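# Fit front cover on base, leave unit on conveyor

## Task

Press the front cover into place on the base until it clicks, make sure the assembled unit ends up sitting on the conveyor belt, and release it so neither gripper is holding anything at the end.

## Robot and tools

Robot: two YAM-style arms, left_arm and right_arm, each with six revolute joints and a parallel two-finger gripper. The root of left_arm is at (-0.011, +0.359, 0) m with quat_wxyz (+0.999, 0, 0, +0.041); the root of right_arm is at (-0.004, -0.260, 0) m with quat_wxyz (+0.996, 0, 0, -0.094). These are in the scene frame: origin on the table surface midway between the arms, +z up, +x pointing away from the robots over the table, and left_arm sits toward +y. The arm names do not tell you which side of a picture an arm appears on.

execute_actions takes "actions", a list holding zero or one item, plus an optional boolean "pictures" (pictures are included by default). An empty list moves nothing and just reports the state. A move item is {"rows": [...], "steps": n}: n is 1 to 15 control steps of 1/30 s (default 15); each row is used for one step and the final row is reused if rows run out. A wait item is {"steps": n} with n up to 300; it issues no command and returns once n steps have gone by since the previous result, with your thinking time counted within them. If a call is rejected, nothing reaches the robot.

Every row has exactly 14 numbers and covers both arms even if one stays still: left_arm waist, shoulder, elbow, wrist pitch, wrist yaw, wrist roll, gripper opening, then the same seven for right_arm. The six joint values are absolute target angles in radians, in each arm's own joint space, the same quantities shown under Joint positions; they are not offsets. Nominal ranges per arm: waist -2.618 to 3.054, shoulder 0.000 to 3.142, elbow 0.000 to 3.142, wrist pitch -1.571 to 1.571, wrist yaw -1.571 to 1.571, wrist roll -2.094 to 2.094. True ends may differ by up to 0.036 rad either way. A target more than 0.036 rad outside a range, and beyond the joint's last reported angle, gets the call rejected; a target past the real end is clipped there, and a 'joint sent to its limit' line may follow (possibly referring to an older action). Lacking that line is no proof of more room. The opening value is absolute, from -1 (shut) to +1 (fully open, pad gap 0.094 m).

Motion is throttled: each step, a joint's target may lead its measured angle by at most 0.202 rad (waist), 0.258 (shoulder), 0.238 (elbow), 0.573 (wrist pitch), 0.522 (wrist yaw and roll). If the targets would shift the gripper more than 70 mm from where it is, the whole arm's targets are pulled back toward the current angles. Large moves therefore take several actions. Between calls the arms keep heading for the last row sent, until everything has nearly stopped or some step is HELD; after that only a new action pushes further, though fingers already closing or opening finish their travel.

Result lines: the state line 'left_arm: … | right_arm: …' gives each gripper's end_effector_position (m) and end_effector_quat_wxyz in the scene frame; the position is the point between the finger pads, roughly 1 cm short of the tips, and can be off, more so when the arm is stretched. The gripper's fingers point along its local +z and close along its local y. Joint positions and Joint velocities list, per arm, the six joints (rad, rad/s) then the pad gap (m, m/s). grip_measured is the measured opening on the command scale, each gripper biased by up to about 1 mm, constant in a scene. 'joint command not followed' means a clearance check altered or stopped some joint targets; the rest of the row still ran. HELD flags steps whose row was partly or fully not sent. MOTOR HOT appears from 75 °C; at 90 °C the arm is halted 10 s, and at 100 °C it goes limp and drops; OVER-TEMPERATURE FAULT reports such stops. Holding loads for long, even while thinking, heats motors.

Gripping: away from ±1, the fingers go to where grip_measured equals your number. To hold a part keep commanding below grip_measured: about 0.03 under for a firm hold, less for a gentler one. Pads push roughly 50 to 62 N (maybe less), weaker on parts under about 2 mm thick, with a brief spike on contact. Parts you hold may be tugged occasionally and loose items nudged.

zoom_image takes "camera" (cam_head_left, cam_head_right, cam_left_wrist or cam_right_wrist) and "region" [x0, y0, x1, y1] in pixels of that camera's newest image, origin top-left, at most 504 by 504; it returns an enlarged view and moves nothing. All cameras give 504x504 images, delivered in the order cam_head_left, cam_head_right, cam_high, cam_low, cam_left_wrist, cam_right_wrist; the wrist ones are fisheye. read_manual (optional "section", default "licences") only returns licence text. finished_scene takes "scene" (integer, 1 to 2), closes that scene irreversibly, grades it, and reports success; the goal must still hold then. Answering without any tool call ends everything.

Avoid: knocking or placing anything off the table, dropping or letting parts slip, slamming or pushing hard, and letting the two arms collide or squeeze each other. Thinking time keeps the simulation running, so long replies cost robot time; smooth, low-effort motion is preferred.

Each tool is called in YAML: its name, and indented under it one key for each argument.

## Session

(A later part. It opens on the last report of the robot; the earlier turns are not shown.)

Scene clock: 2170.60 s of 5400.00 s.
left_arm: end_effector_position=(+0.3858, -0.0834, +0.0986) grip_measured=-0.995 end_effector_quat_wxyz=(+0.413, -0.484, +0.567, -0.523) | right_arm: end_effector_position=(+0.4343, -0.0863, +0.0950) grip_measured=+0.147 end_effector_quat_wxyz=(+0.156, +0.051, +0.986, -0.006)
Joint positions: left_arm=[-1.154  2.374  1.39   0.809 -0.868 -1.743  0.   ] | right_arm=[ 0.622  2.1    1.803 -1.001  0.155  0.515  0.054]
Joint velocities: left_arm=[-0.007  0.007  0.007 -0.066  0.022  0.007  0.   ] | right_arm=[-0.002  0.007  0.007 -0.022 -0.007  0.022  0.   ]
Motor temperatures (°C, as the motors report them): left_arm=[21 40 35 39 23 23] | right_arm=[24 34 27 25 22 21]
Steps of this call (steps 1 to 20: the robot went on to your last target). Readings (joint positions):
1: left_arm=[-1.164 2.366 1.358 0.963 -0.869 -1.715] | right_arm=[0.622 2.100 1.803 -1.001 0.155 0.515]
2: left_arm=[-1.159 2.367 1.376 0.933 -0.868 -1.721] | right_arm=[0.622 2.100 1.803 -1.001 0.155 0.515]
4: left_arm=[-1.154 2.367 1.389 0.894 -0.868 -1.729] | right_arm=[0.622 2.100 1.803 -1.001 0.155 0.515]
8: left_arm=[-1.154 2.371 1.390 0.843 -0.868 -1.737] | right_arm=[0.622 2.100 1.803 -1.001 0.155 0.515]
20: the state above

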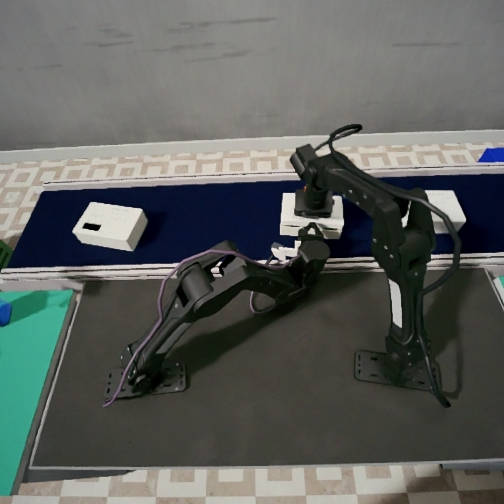

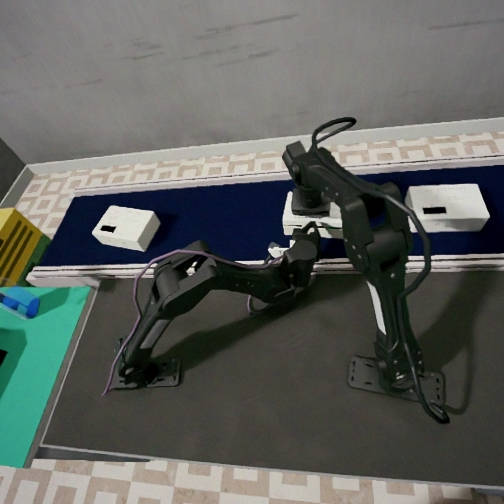

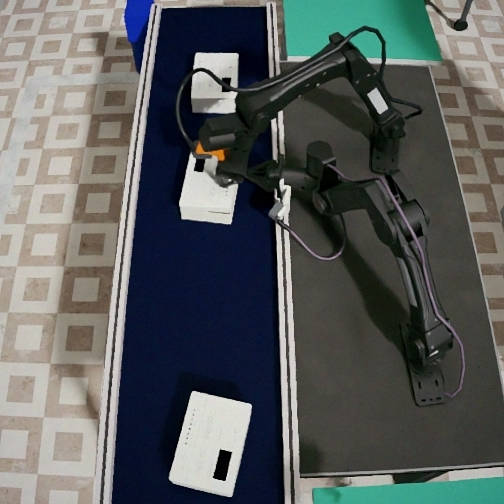

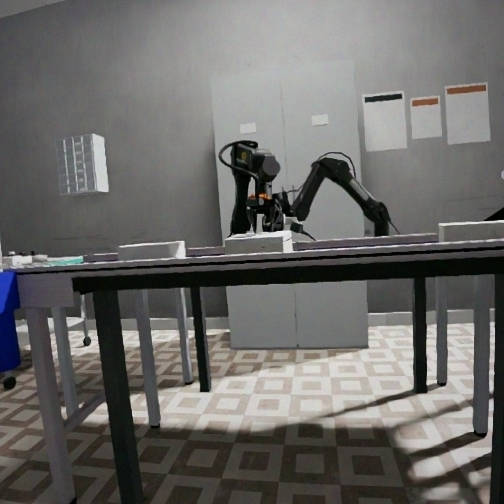

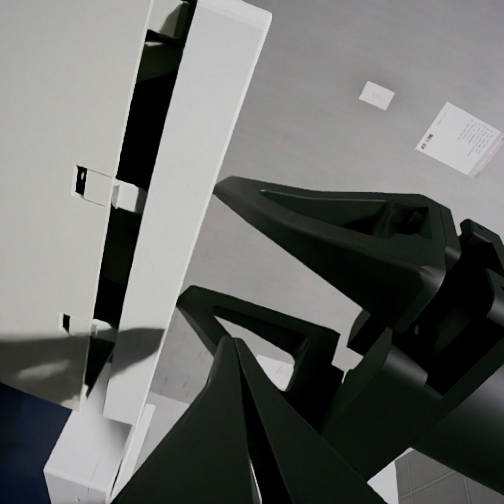

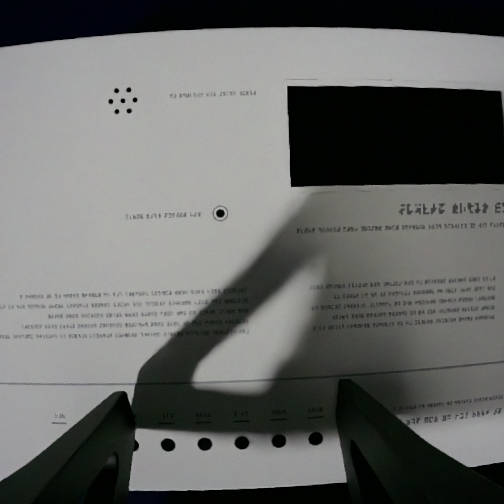

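This is a good close view, so I'll zoom in on the tab.

zoom_image:
  camera: "cam_left_wrist"
  region: [60, 150, 160, 230]

Region (60, 150, 160, 230) of cam_left_wrist's 504x504 image, scaled by 5.040, with more detail than that image has; it fills the top 403 rows of this view, and the rest is white.

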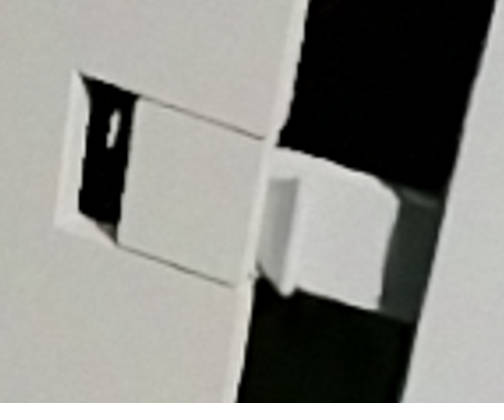

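execute_actions:
  actions:
    - {"rows": [[-1.15,2.378,1.41,0.78,-0.87,-1.75,-1,0.622,2.19,1.768,-1.04,0.142,0.52,0.15],[-1.15,2.378,1.41,0.765,-0.87,-1.755,-1,0.622,2.19,1.768,-1.04,0.142,0.52,0.15],[-1.15,2.378,1.41,0.75,-0.87,-1.76,-1,0.622,2.19,1.768,-1.04,0.142,0.52,0.15],[-1.15,2.378,1.41,0.735,-0.87,-1.765,-1,0.622,2.19,1.768,-1.04,0.142,0.52,0.15],[-1.15,2.378,1.41,0.72,-0.87,-1.765,-1,0.622,2.19,1.768,-1.04,0.142,0.52,0.15]], "steps": 15}

Scene clock: 2189.87 s of 5400.00 s.
left_arm: end_effector_position=(+0.3845, -0.0811, +0.0864) grip_measured=-0.995 end_effector_quat_wxyz=(+0.413, -0.486, +0.585, -0.502) | right_arm: end_effector_position=(+0.4343, -0.0863, +0.0950) grip_measured=+0.147 end_effector_quat_wxyz=(+0.156, +0.051, +0.986, -0.006)
Joint positions: left_arm=[-1.154  2.374  1.39   0.742 -0.868 -1.763  0.   ] | right_arm=[ 0.622  2.1    1.803 -1.001  0.155  0.515  0.054]
Joint velocities: left_arm=[ 0.002  0.002  0.002 -0.037 -0.007 -0.022  0.   ] | right_arm=[-0.012 -0.012  0.002  0.022 -0.051 -0.022  0.   ]
Motor temperatures (°C, as the motors report them): left_arm=[21 44 36 38 23 23] | right_arm=[24 35 27 25 22 21]
Steps of this call (steps 1 to 15: the robot went on to your last target; steps 16 to 90: nothing new was sent; then 15.77 s passed at rest; steps 91 to 105: all 15 steps of this action). Readings (joint positions):
91: left_arm=[-1.154 2.374 1.390 0.807 -0.868 -1.744] | right_arm=[0.622 2.100 1.803 -1.001 0.155 0.515]
92: left_arm=[-1.154 2.374 1.390 0.804 -0.868 -1.746] | right_arm=[0.622 2.100 1.803 -1.001 0.155 0.515]
94: left_arm=[-1.154 2.374 1.390 0.791 -0.868 -1.751] | right_arm=[0.622 2.100 1.803 -1.001 0.155 0.515]
98: left_arm=[-1.154 2.374 1.390 0.758 -0.868 -1.759] | right_arm=[0.622 2.100 1.803 -1.001 0.155 0.515]
105: the state above

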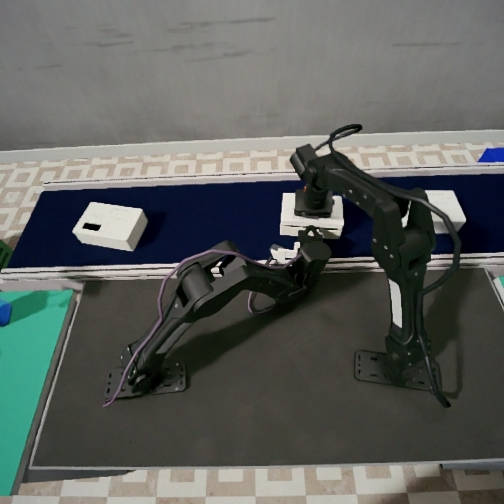

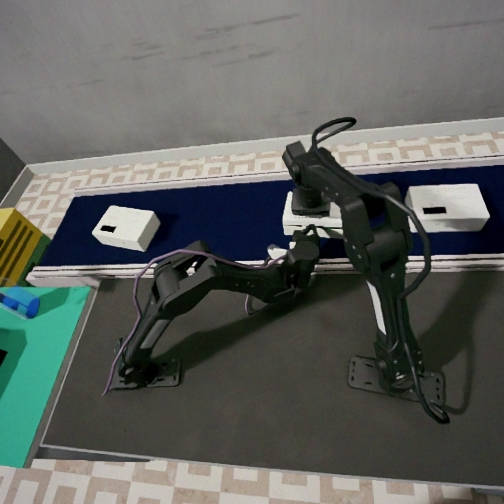

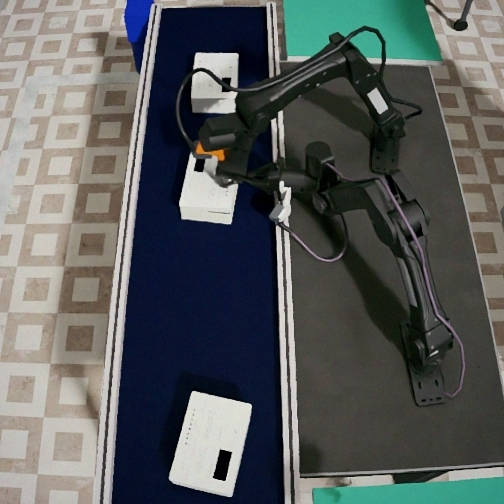

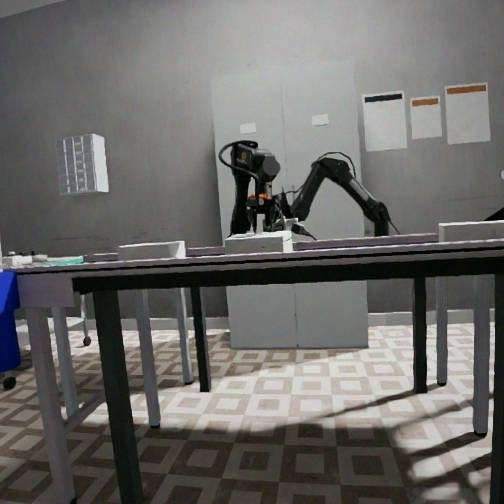

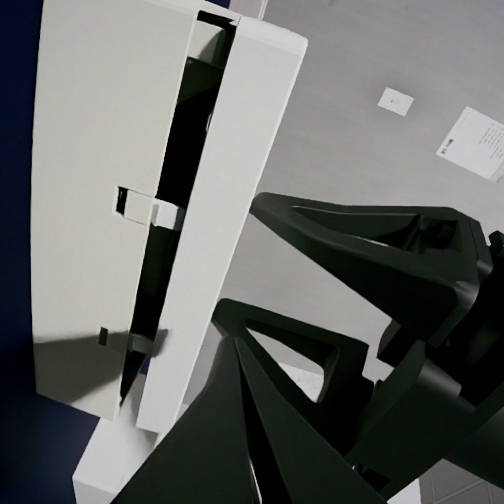

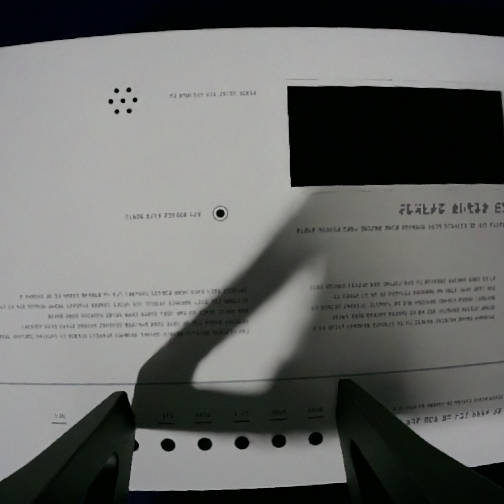

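execute_actions:
  actions:
    - {"rows": [[-1.15,2.378,1.41,0.705,-0.87,-1.775,-1,0.622,2.19,1.768,-1.04,0.142,0.52,0.15],[-1.15,2.378,1.41,0.69,-0.87,-1.785,-1,0.622,2.19,1.768,-1.04,0.142,0.52,0.15],[-1.15,2.378,1.41,0.675,-0.87,-1.795,-1,0.622,2.19,1.768,-1.04,0.142,0.52,0.15],[-1.15,2.378,1.41,0.66,-0.87,-1.805,-1,0.622,2.19,1.768,-1.04,0.142,0.52,0.15],[-1.15,2.378,1.41,0.65,-0.87,-1.81,-1,0.622,2.19,1.768,-1.04,0.142,0.52,0.15]], "steps": 15}

Scene clock: 2202.00 s of 5400.00 s.
left_arm: end_effector_position=(+0.3828, -0.0779, +0.0739) grip_measured=-0.995 end_effector_quat_wxyz=(+0.407, -0.494, +0.596, -0.485) | right_arm: end_effector_position=(+0.4343, -0.0863, +0.0950) grip_measured=+0.147 end_effector_quat_wxyz=(+0.156, +0.051, +0.986, -0.006)
Joint positions: left_arm=[-1.154  2.374  1.39   0.672 -0.868 -1.806  0.   ] | right_arm=[ 0.622  2.1    1.803 -1.001  0.155  0.515  0.054]
Joint velocities: left_arm=[-0.002 -0.017  0.002  0.022  0.051 -0.022  0.001] | right_arm=[ 0.002  0.007 -0.002 -0.037  0.007 -0.007  0.   ]
Motor temperatures (°C, as the motors report them): left_arm=[21 45 37 38 23 23] | right_arm=[24 35 27 25 22 21]
Steps of this call (steps 1 to 15: the robot went on to your last target; steps 16 to 90: nothing new was sent; then 8.63 s passed at rest; steps 91 to 105: all 15 steps of this action). Readings (joint positions):
91: left_arm=[-1.154 2.374 1.390 0.737 -0.868 -1.765] | right_arm=[0.622 2.100 1.803 -1.001 0.155 0.515]
92: left_arm=[-1.154 2.374 1.390 0.733 -0.868 -1.768] | right_arm=[0.622 2.100 1.803 -1.001 0.155 0.515]
94: left_arm=[-1.154 2.374 1.390 0.718 -0.868 -1.779] | right_arm=[0.622 2.100 1.803 -1.001 0.155 0.515]
98: left_arm=[-1.154 2.374 1.390 0.687 -0.868 -1.796] | right_arm=[0.622 2.100 1.803 -1.001 0.155 0.515]
105: the state above

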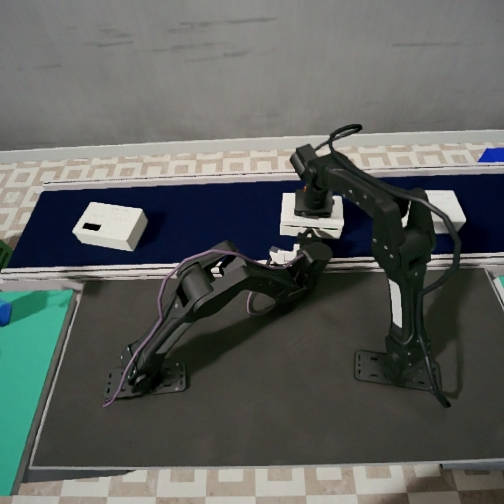

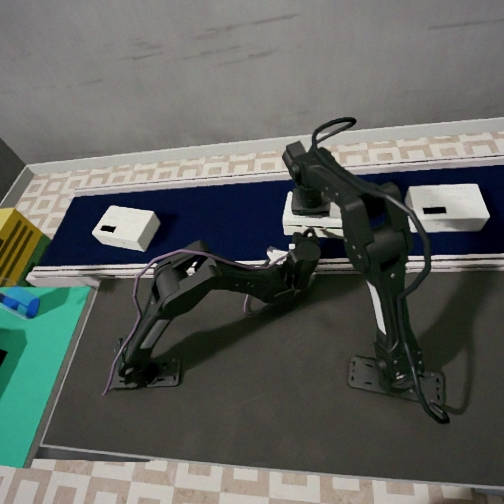

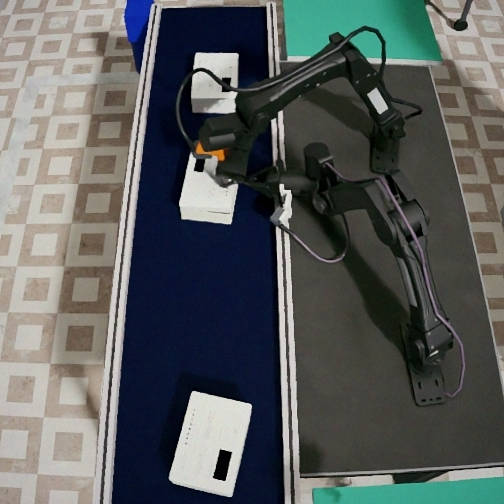

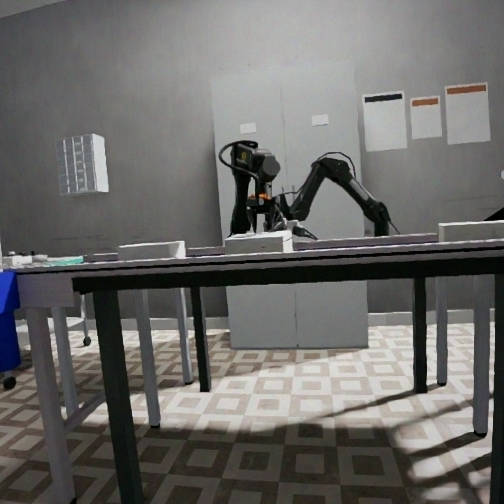

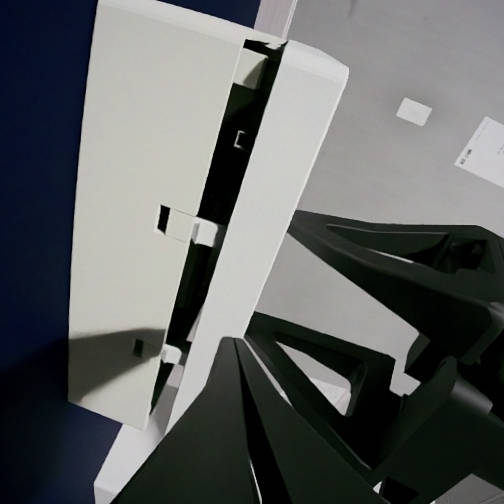

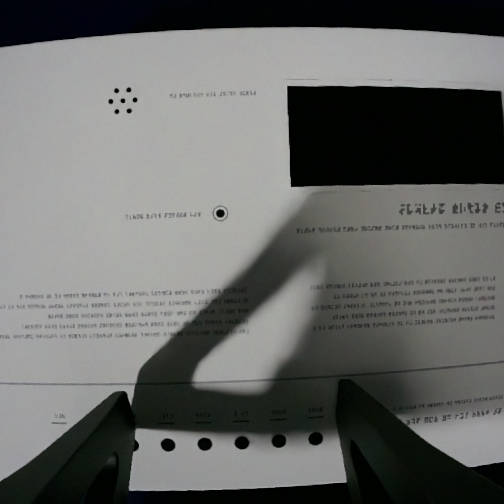

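zoom_image:
  camera: "cam_left_wrist"
  region: [180, 30, 300, 250]

Region (180, 30, 300, 250) of cam_left_wrist's 504x504 image, scaled by 2.291, with more detail than that image has; it fills the left 275 columns of this view, and the rest is white.

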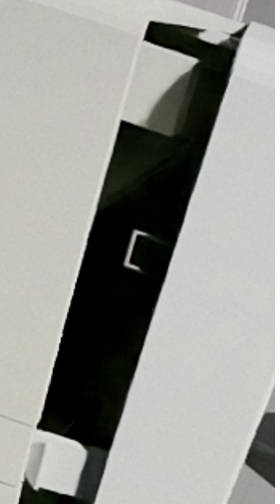

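execute_actions:
  actions:
    - {"rows": [[-1.148,2.382,1.416,0.65,-0.87,-1.81,-1,0.622,2.19,1.768,-1.04,0.142,0.52,0.15],[-1.146,2.386,1.422,0.65,-0.87,-1.81,-1,0.622,2.19,1.768,-1.04,0.142,0.52,0.15],[-1.144,2.39,1.428,0.65,-0.87,-1.81,-1,0.622,2.19,1.768,-1.04,0.142,0.52,0.15],[-1.142,2.394,1.434,0.65,-0.87,-1.81,-1,0.622,2.19,1.768,-1.04,0.142,0.52,0.15],[-1.14,2.398,1.44,0.65,-0.87,-1.81,-1,0.622,2.19,1.768,-1.04,0.142,0.52,0.15],[-1.138,2.402,1.446,0.65,-0.87,-1.81,-1,0.622,2.19,1.768,-1.04,0.142,0.52,0.15],[-1.136,2.406,1.452,0.65,-0.87,-1.81,-1,0.622,2.19,1.768,-1.04,0.142,0.52,0.15],[-1.134,2.41,1.458,0.65,-0.87,-1.81,-1,0.622,2.19,1.768,-1.04,0.142,0.52,0.15]], "steps": 15}

Scene clock: 2220.13 s of 5400.00 s.
left_arm: end_effector_position=(+0.3913, -0.0801, +0.0710) grip_measured=-0.995 end_effector_quat_wxyz=(+0.409, -0.499, +0.591, -0.485) | right_arm: end_effector_position=(+0.4343, -0.0863, +0.0950) grip_measured=+0.147 end_effector_quat_wxyz=(+0.156, +0.051, +0.986, -0.006)
Joint positions: left_arm=[-1.143  2.405  1.43   0.667 -0.868 -1.809  0.   ] | right_arm=[ 0.622  2.1    1.803 -1.001  0.155  0.515  0.054]
Joint velocities: left_arm=[ 0.007  0.002  0.002  0.007  0.066 -0.022  0.001] | right_arm=[ 0.027 -0.002 -0.017  0.066  0.037 -0.007 -0.001]
Motor temperatures (°C, as the motors report them): left_arm=[21 46 37 38 23 23] | right_arm=[24 34 27 25 22 21]
Steps of this call (steps 1 to 15: the robot went on to your last target; steps 16 to 90: nothing new was sent; then 14.63 s passed at rest; steps 91 to 105: all 15 steps of this action). Readings (joint positions):
91: left_arm=[-1.154 2.374 1.390 0.668 -0.868 -1.809] | right_arm=[0.622 2.100 1.803 -1.001 0.155 0.515]
92: left_arm=[-1.154 2.374 1.390 0.668 -0.868 -1.809] | right_arm=[0.622 2.100 1.803 -1.001 0.155 0.515]
94: left_arm=[-1.154 2.379 1.397 0.668 -0.868 -1.809] | right_arm=[0.622 2.100 1.803 -1.001 0.155 0.515]
98: left_arm=[-1.152 2.396 1.422 0.668 -0.868 -1.809] | right_arm=[0.622 2.100 1.803 -1.001 0.155 0.515]
105: the state above

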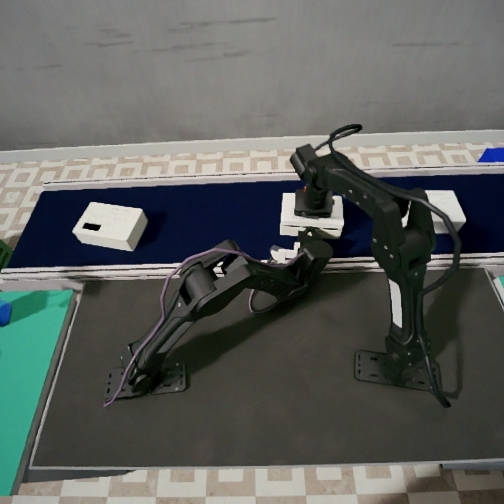

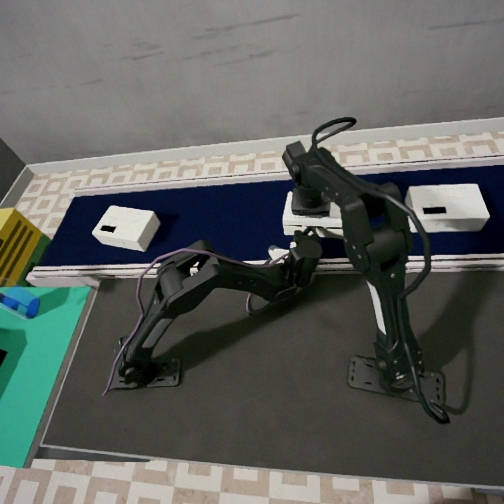

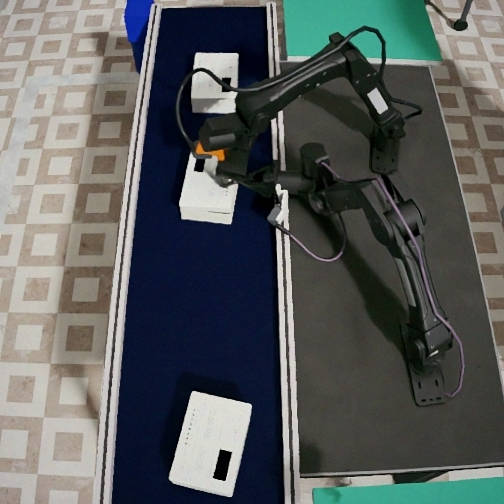

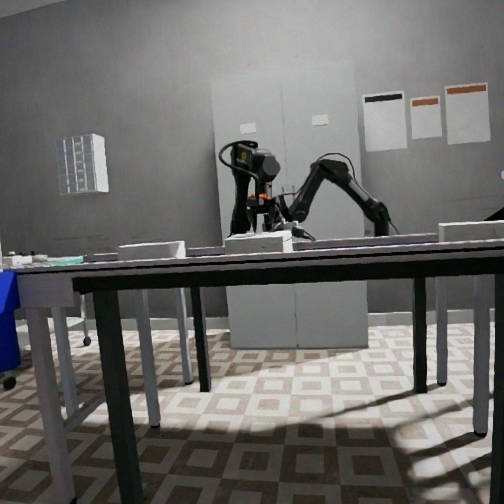

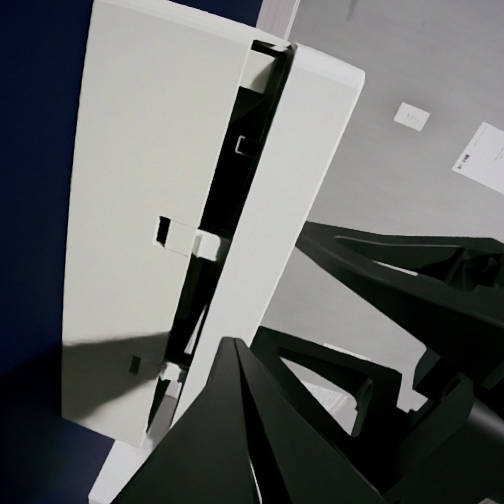

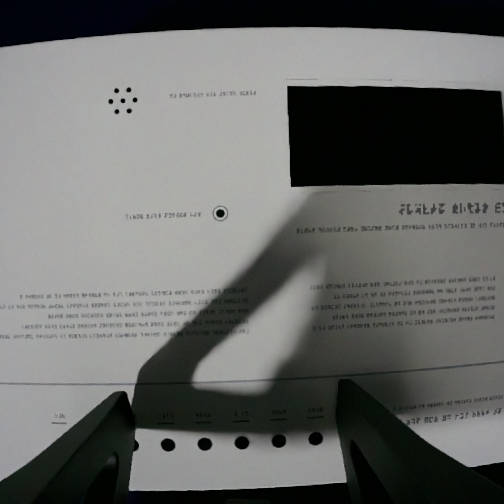

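execute_actions:
  actions:
    - {"rows": [[-1.132,2.413,1.464,0.65,-0.87,-1.81,-1,0.622,2.19,1.768,-1.04,0.142,0.52,0.15],[-1.13,2.416,1.47,0.65,-0.87,-1.81,-1,0.622,2.19,1.768,-1.04,0.142,0.52,0.15],[-1.128,2.419,1.476,0.65,-0.87,-1.81,-1,0.622,2.19,1.768,-1.04,0.142,0.52,0.15],[-1.126,2.422,1.482,0.65,-0.87,-1.81,-1,0.622,2.19,1.768,-1.04,0.142,0.52,0.15],[-1.124,2.425,1.488,0.65,-0.87,-1.81,-1,0.622,2.19,1.768,-1.04,0.142,0.52,0.15],[-1.122,2.428,1.494,0.65,-0.87,-1.81,-1,0.622,2.19,1.768,-1.04,0.142,0.52,0.15],[-1.119,2.432,1.5,0.65,-0.87,-1.81,-1,0.622,2.19,1.768,-1.04,0.142,0.52,0.15],[-1.116,2.436,1.504,0.65,-0.87,-1.81,-1,0.622,2.19,1.768,-1.04,0.142,0.52,0.15]], "steps": 15}

Scene clock: 2229.60 s of 5400.00 s.
left_arm: end_effector_position=(+0.4020, -0.0824, +0.0749) grip_measured=-0.995 end_effector_quat_wxyz=(+0.410, -0.504, +0.580, -0.491) | right_arm: end_effector_position=(+0.4345, -0.0863, +0.0951) grip_measured=+0.147 end_effector_quat_wxyz=(+0.156, +0.051, +0.986, -0.006)
Joint positions: left_arm=[-1.129  2.427  1.477  0.666 -0.867 -1.809  0.   ] | right_arm=[ 0.622  2.1    1.803 -1.     0.155  0.515  0.054]
Joint velocities: left_arm=[ 0.007  0.002  0.022 -0.022 -0.007  0.007 -0.   ] | right_arm=[-0.017  0.002 -0.002  0.022 -0.066  0.037 -0.001]
Motor temperatures (°C, as the motors report them): left_arm=[21 47 37 38 23 23] | right_arm=[24 34 27 25 22 21]
Steps of this call (steps 1 to 15: the robot went on to your last target; steps 16 to 90: nothing new was sent; then 5.97 s passed at rest; steps 91 to 105: all 15 steps of this action). Readings (joint positions):
91: left_arm=[-1.143 2.405 1.430 0.667 -0.868 -1.809] | right_arm=[0.622 2.100 1.803 -1.001 0.155 0.515]
92: left_arm=[-1.143 2.405 1.432 0.666 -0.868 -1.809] | right_arm=[0.622 2.100 1.803 -1.001 0.155 0.515]
94: left_arm=[-1.142 2.411 1.444 0.666 -0.868 -1.809] | right_arm=[0.622 2.100 1.803 -1.001 0.155 0.515]
98: left_arm=[-1.136 2.423 1.469 0.666 -0.868 -1.809] | right_arm=[0.622 2.100 1.803 -1.001 0.155 0.515]
105: the state above

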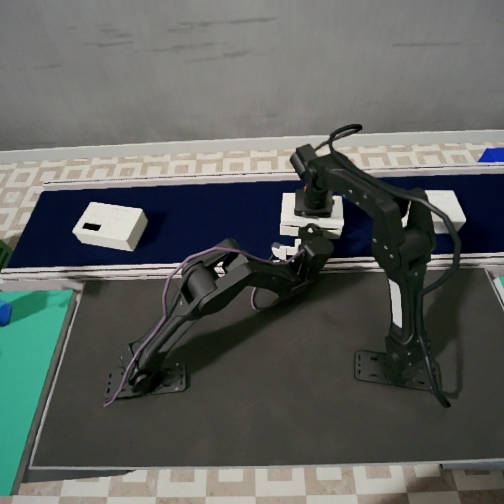

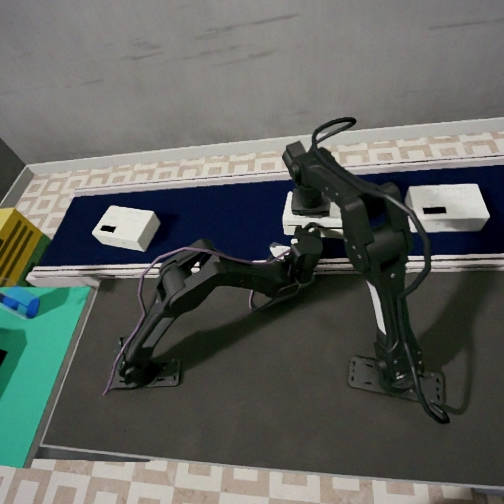

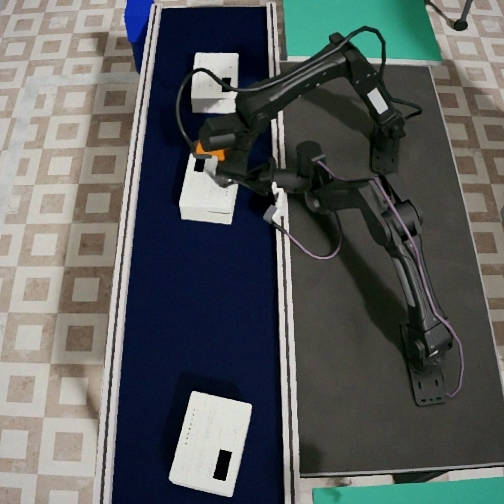

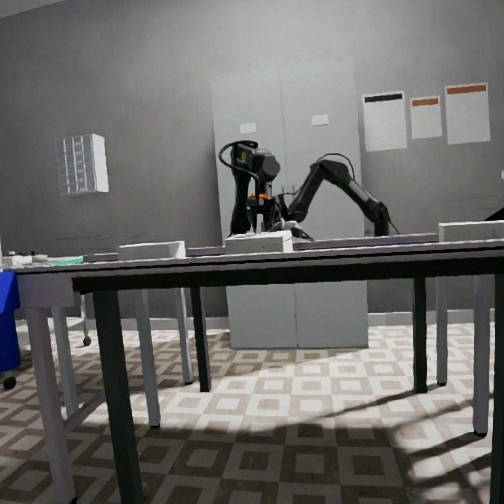

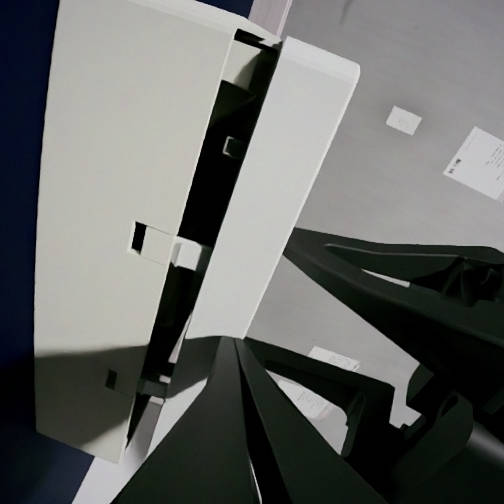

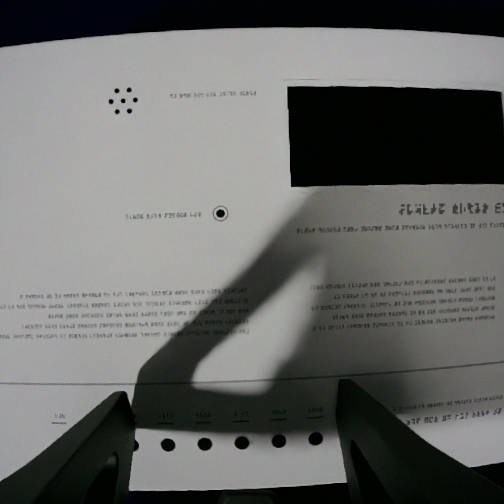

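execute_actions:
  actions:
    - {"rows": [[-1.112,2.44,1.504,0.65,-0.87,-1.81,-1,0.622,2.19,1.768,-1.04,0.142,0.52,0.15],[-1.108,2.444,1.504,0.65,-0.87,-1.81,-1,0.622,2.19,1.768,-1.04,0.142,0.52,0.15],[-1.104,2.448,1.504,0.65,-0.87,-1.81,-1,0.622,2.19,1.768,-1.04,0.142,0.52,0.15],[-1.1,2.45,1.504,0.65,-0.87,-1.81,-1,0.622,2.19,1.768,-1.04,0.142,0.52,0.15],[-1.096,2.45,1.504,0.65,-0.87,-1.81,-1,0.622,2.19,1.768,-1.04,0.142,0.52,0.15],[-1.092,2.45,1.504,0.65,-0.87,-1.81,-1,0.622,2.19,1.768,-1.04,0.142,0.52,0.15],[-1.088,2.45,1.504,0.65,-0.87,-1.81,-1,0.622,2.19,1.768,-1.04,0.142,0.52,0.15],[-1.084,2.45,1.504,0.65,-0.87,-1.81,-1,0.622,2.19,1.768,-1.04,0.142,0.52,0.15]], "steps": 15}

Scene clock: 2239.43 s of 5400.00 s.
left_arm: end_effector_position=(+0.4025, -0.0814, +0.0697) grip_measured=-0.995 end_effector_quat_wxyz=(+0.411, -0.504, +0.583, -0.487) | right_arm: end_effector_position=(+0.4345, -0.0863, +0.0951) grip_measured=+0.147 end_effector_quat_wxyz=(+0.156, +0.051, +0.986, -0.006)
Joint positions: left_arm=[-1.127  2.437  1.477  0.666 -0.867 -1.809  0.   ] | right_arm=[ 0.622  2.1    1.803 -1.     0.155  0.515  0.054]
Joint velocities: left_arm=[-0.012  0.002 -0.007  0.051  0.007  0.022  0.001] | right_arm=[-0.002 -0.007  0.002 -0.022 -0.051  0.051  0.   ]
Motor temperatures (°C, as the motors report them): left_arm=[21 47 38 38 23 23] | right_arm=[24 34 27 25 22 21]
Steps of this call (steps 1 to 15: the robot went on to your last target; steps 16 to 90: nothing new was sent; then 6.33 s passed at rest; steps 91 to 105: all 15 steps of this action). Readings (joint positions):
91: left_arm=[-1.129 2.427 1.477 0.666 -0.867 -1.809] | right_arm=[0.622 2.100 1.803 -1.000 0.155 0.515]
92: left_arm=[-1.129 2.428 1.477 0.666 -0.867 -1.809] | right_arm=[0.622 2.100 1.803 -1.000 0.155 0.515]
94: left_arm=[-1.128 2.431 1.477 0.666 -0.867 -1.809] | right_arm=[0.622 2.100 1.803 -1.000 0.155 0.515]
98: left_arm=[-1.127 2.436 1.477 0.666 -0.867 -1.809] | right_arm=[0.622 2.100 1.803 -1.000 0.155 0.515]
105: the state above

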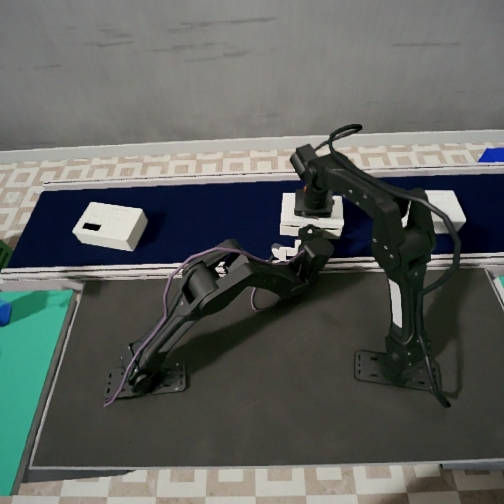

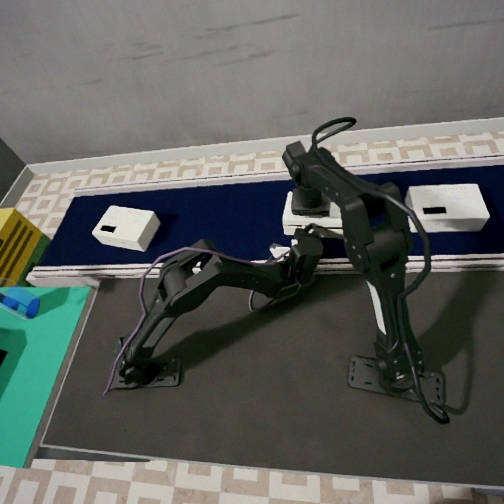

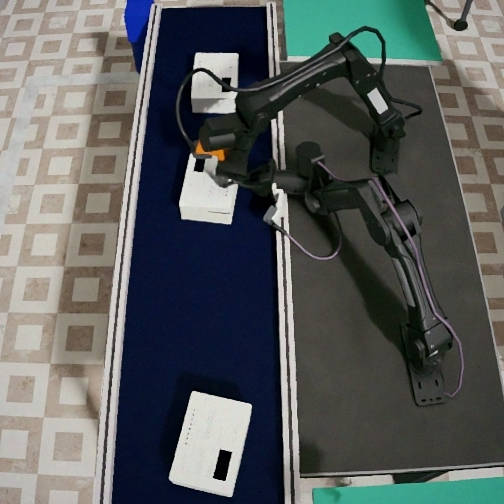

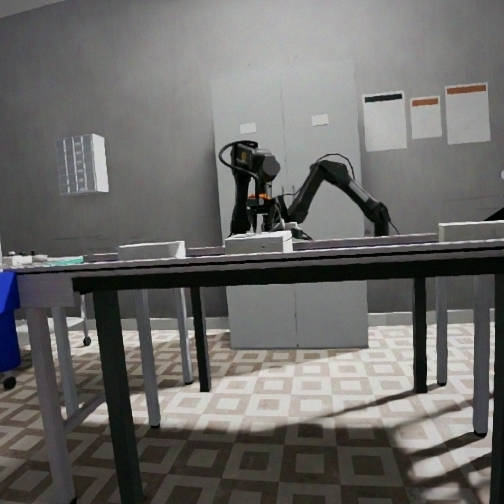

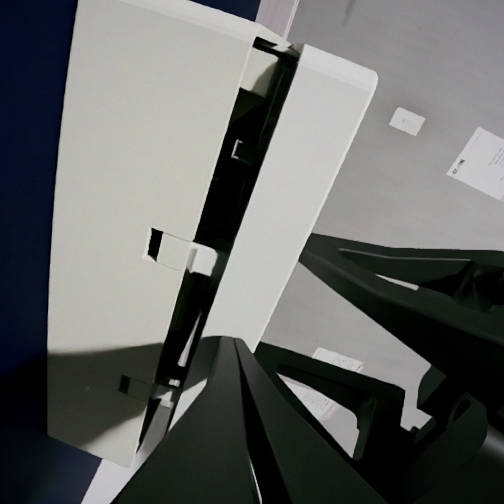

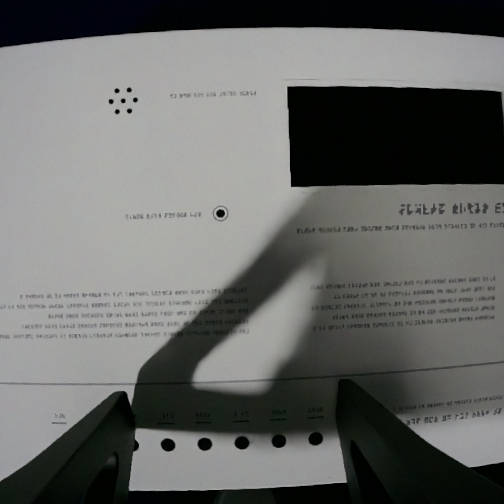

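I'll increase the forward push and the downward press together.

execute_actions:
  actions:
    - {"rows": [[-1.08,2.44,1.506,0.65,-0.87,-1.81,-1,0.622,2.195,1.768,-1.04,0.142,0.52,0.15],[-1.075,2.44,1.508,0.65,-0.87,-1.81,-1,0.622,2.2,1.768,-1.04,0.142,0.52,0.15],[-1.07,2.44,1.51,0.65,-0.87,-1.81,-1,0.622,2.205,1.768,-1.04,0.142,0.52,0.15],[-1.065,2.44,1.512,0.65,-0.87,-1.81,-1,0.622,2.21,1.768,-1.04,0.142,0.52,0.15],[-1.06,2.44,1.514,0.65,-0.87,-1.81,-1,0.622,2.215,1.768,-1.04,0.142,0.52,0.15],[-1.055,2.44,1.516,0.65,-0.87,-1.81,-1,0.622,2.22,1.768,-1.04,0.142,0.52,0.15],[-1.05,2.44,1.518,0.65,-0.87,-1.81,-1,0.622,2.22,1.768,-1.04,0.142,0.52,0.15],[-1.045,2.44,1.52,0.65,-0.87,-1.81,-1,0.622,2.22,1.768,-1.04,0.142,0.52,0.15],[-1.04,2.44,1.52,0.65,-0.87,-1.81,-1,0.622,2.22,1.768,-1.04,0.142,0.52,0.15]], "steps": 15}

Scene clock: 2248.03 s of 5400.00 s.
left_arm: end_effector_position=(+0.4332, -0.0590, +0.0730) grip_measured=-0.995 end_effector_quat_wxyz=(+0.418, -0.519, +0.569, -0.481) | right_arm: end_effector_position=(+0.4456, -0.0829, +0.0873) grip_measured=+0.148 end_effector_quat_wxyz=(+0.169, +0.054, +0.984, -0.005)
Joint positions: left_arm=[-1.058  2.438  1.494  0.659 -0.84  -1.809  0.   ] | right_arm=[ 0.622  2.127  1.807 -0.952  0.166  0.52   0.054]
Joint velocities: left_arm=[ 0.002  0.002 -0.022 -0.095  0.081  0.007  0.001] | right_arm=[ 0.002 -0.012 -0.012 -0.007  0.022  0.037 -0.001]
Motor temperatures (°C, as the motors report them): left_arm=[21 47 38 38 23 23] | right_arm=[24 34 27 25 22 21]
Steps of this call (steps 1 to 15: the robot went on to your last target; steps 16 to 90: nothing new was sent; then 5.10 s passed at rest; steps 91 to 105: all 15 steps of this action). Readings (joint positions):
91: left_arm=[-1.127 2.437 1.477 0.666 -0.867 -1.809] | right_arm=[0.622 2.100 1.803 -1.000 0.155 0.515]
92: left_arm=[-1.127 2.437 1.477 0.666 -0.867 -1.809] | right_arm=[0.622 2.100 1.803 -1.000 0.155 0.516]
94: left_arm=[-1.119 2.437 1.477 0.660 -0.864 -1.809] | right_arm=[0.622 2.118 1.803 -0.995 0.155 0.517]
98: left_arm=[-1.099 2.438 1.484 0.658 -0.853 -1.809] | right_arm=[0.622 2.124 1.807 -0.973 0.159 0.518]
105: the state above

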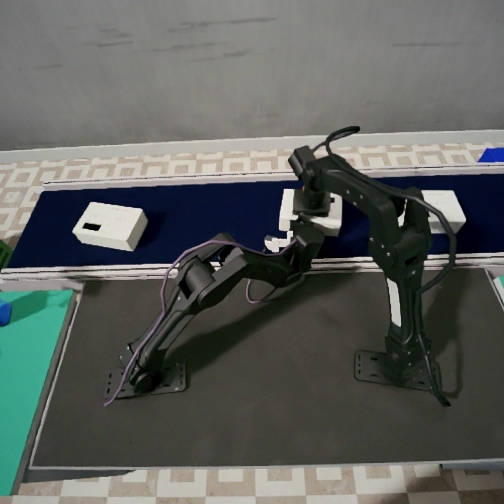

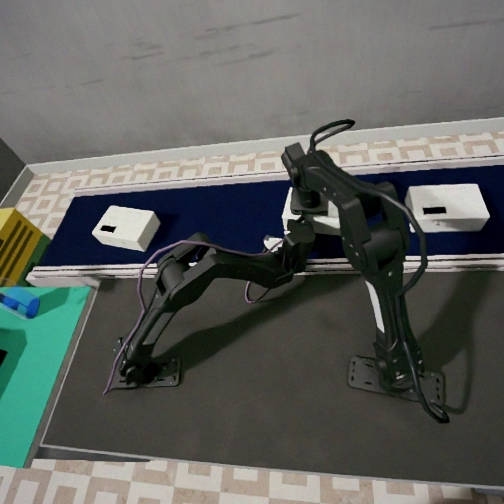

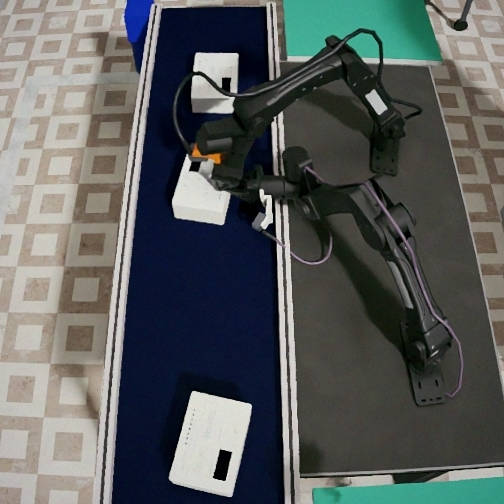

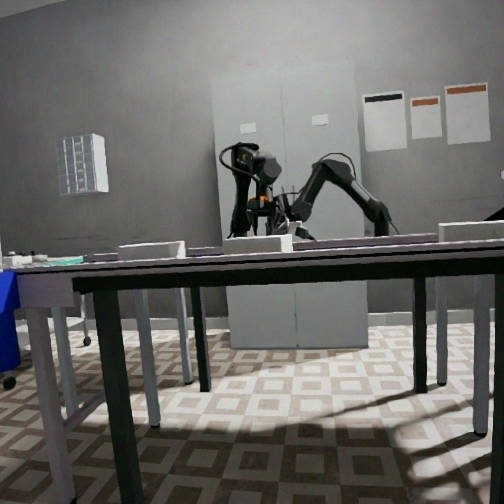

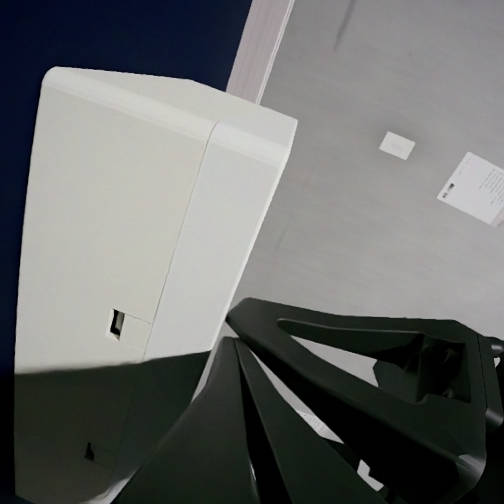

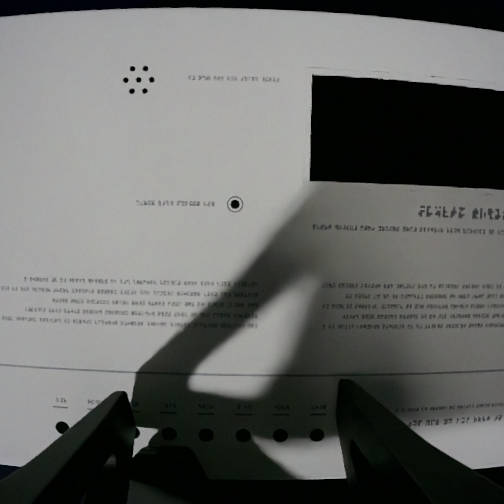

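It snapped shut. I'll back the left arm off straight away and release the right.

execute_actions:
  actions:
    - {"rows": [[-1.07,2.43,1.5,0.66,-0.87,-1.8,-1,0.622,2.19,1.78,-1.0,0.142,0.52,0.15],[-1.09,2.42,1.48,0.68,-0.87,-1.78,-1,0.622,2.16,1.79,-0.98,0.142,0.52,0.15],[-1.11,2.41,1.45,0.71,-0.87,-1.76,-1,0.622,2.13,1.8,-0.96,0.142,0.52,0.15],[-1.13,2.39,1.42,0.74,-0.87,-1.74,-1,0.622,2.11,1.8,-0.96,0.142,0.52,0.15],[-1.15,2.37,1.38,0.78,-0.87,-1.72,-1,0.622,2.09,1.8,-0.96,0.142,0.52,0.15],[-1.165,2.35,1.34,0.82,-0.87,-1.7,-1,0.622,2.07,1.8,-0.96,0.142,0.52,0.15],[-1.18,2.33,1.3,0.86,-0.87,-1.68,-1,0.622,2.05,1.8,-0.96,0.142,0.52,0.15],[-1.19,2.31,1.26,0.9,-0.87,-1.66,-1,0.622,2.03,1.8,-0.96,0.142,0.52,0.15],[-1.2,2.29,1.22,0.94,-0.87,-1.64,-1,0.622,2.01,1.8,-0.96,0.142,0.52,0.15],[-1.2,2.27,1.19,0.97,-0.87,-1.62,-1,0.622,1.99,1.8,-0.96,0.142,0.52,0.15],[-1.2,2.25,1.17,0.99,-0.87,-1.6,-1,0.622,1.97,1.8,-0.96,0.142,0.52,0.15]], "steps": 15}

Scene clock: 2258.87 s of 5400.00 s.
left_arm: end_effector_position=(+0.3410, -0.0747, +0.1012) grip_measured=-0.995 end_effector_quat_wxyz=(+0.419, -0.435, +0.601, -0.523) | right_arm: end_effector_position=(+0.4425, -0.0805, +0.1489) grip_measured=+0.148 end_effector_quat_wxyz=(+0.221, +0.057, +0.973, +0.033)
Joint positions: left_arm=[-1.216  2.275  1.184  0.935 -0.859 -1.64   0.   ] | right_arm=[ 0.623  1.988  1.801 -0.955  0.148  0.519  0.054]
Joint velocities: left_arm=[ 0.081 -0.11  -0.022  0.491 -0.081  0.183 -0.001] | right_arm=[-0.022 -0.369  0.002  0.095  0.022  0.051 -0.001]
Motor temperatures (°C, as the motors report them): left_arm=[21 48 38 38 23 23] | right_arm=[24 34 27 25 22 21]
Steps of this call (steps 1 to 15: the robot went on to your last target; steps 16 to 90: nothing new was sent; then 7.33 s passed at rest; steps 91 to 105: all 15 steps of this action). Readings (joint positions):
91: left_arm=[-1.059 2.438 1.494 0.658 -0.840 -1.809] | right_arm=[0.623 2.127 1.807 -0.951 0.168 0.519]
92: left_arm=[-1.061 2.438 1.494 0.659 -0.843 -1.806] | right_arm=[0.623 2.126 1.807 -0.950 0.168 0.519]
94: left_arm=[-1.073 2.431 1.475 0.683 -0.849 -1.790] | right_arm=[0.623 2.123 1.807 -0.949 0.166 0.519]
98: left_arm=[-1.142 2.370 1.340 0.774 -0.857 -1.736] | right_arm=[0.623 2.108 1.807 -0.951 0.155 0.519]
105: the state above

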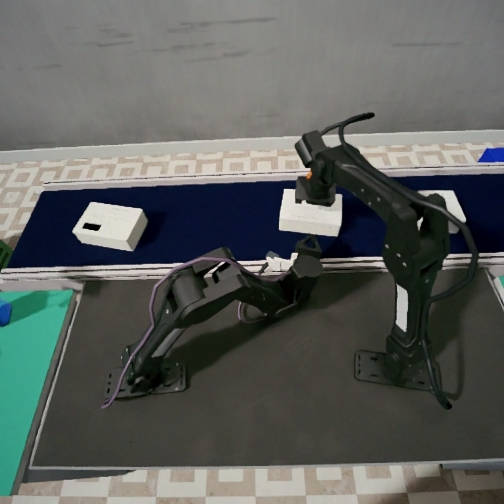

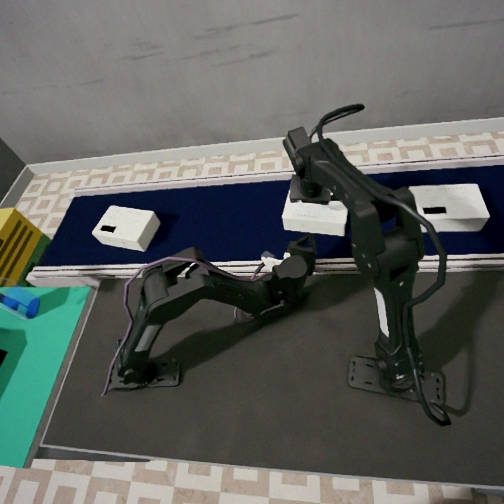

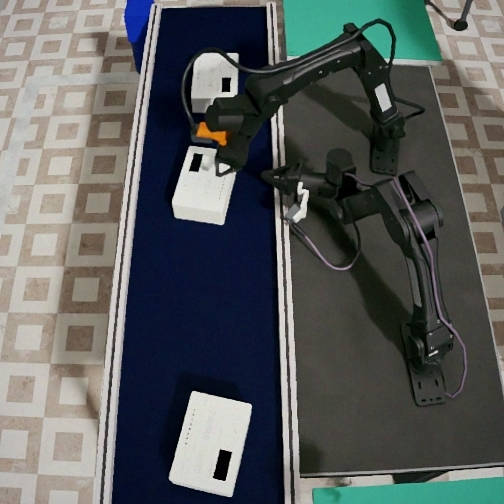

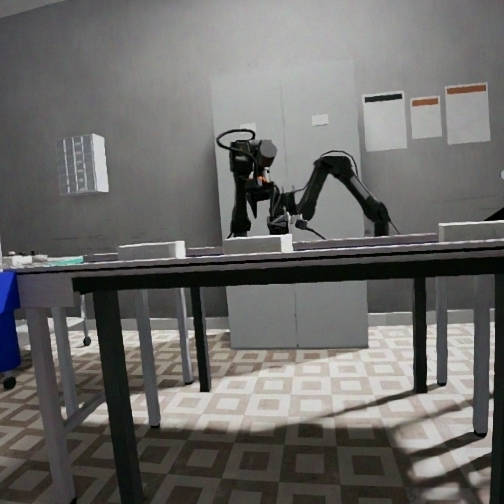

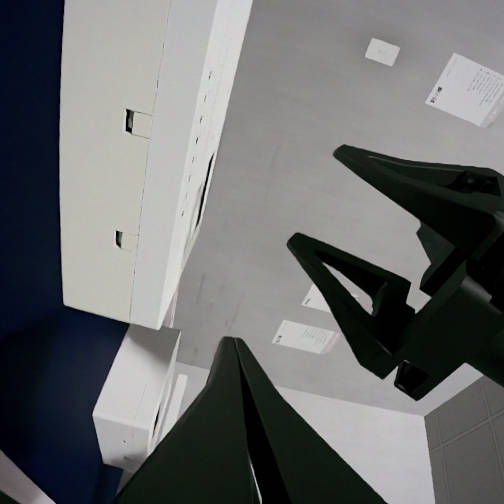

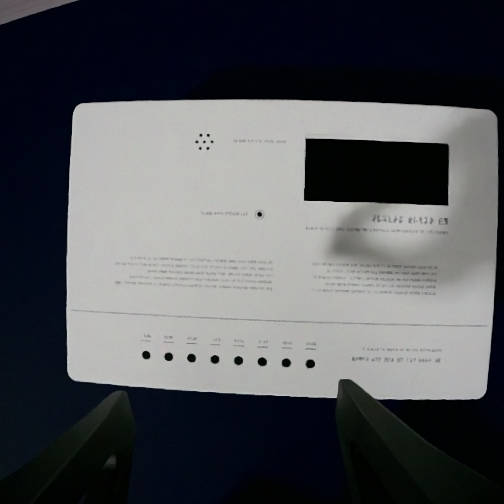

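The cover sits flush and both hooks are in their windows.

finished_scene:
  scene: 1

The scene is finished: the task was done.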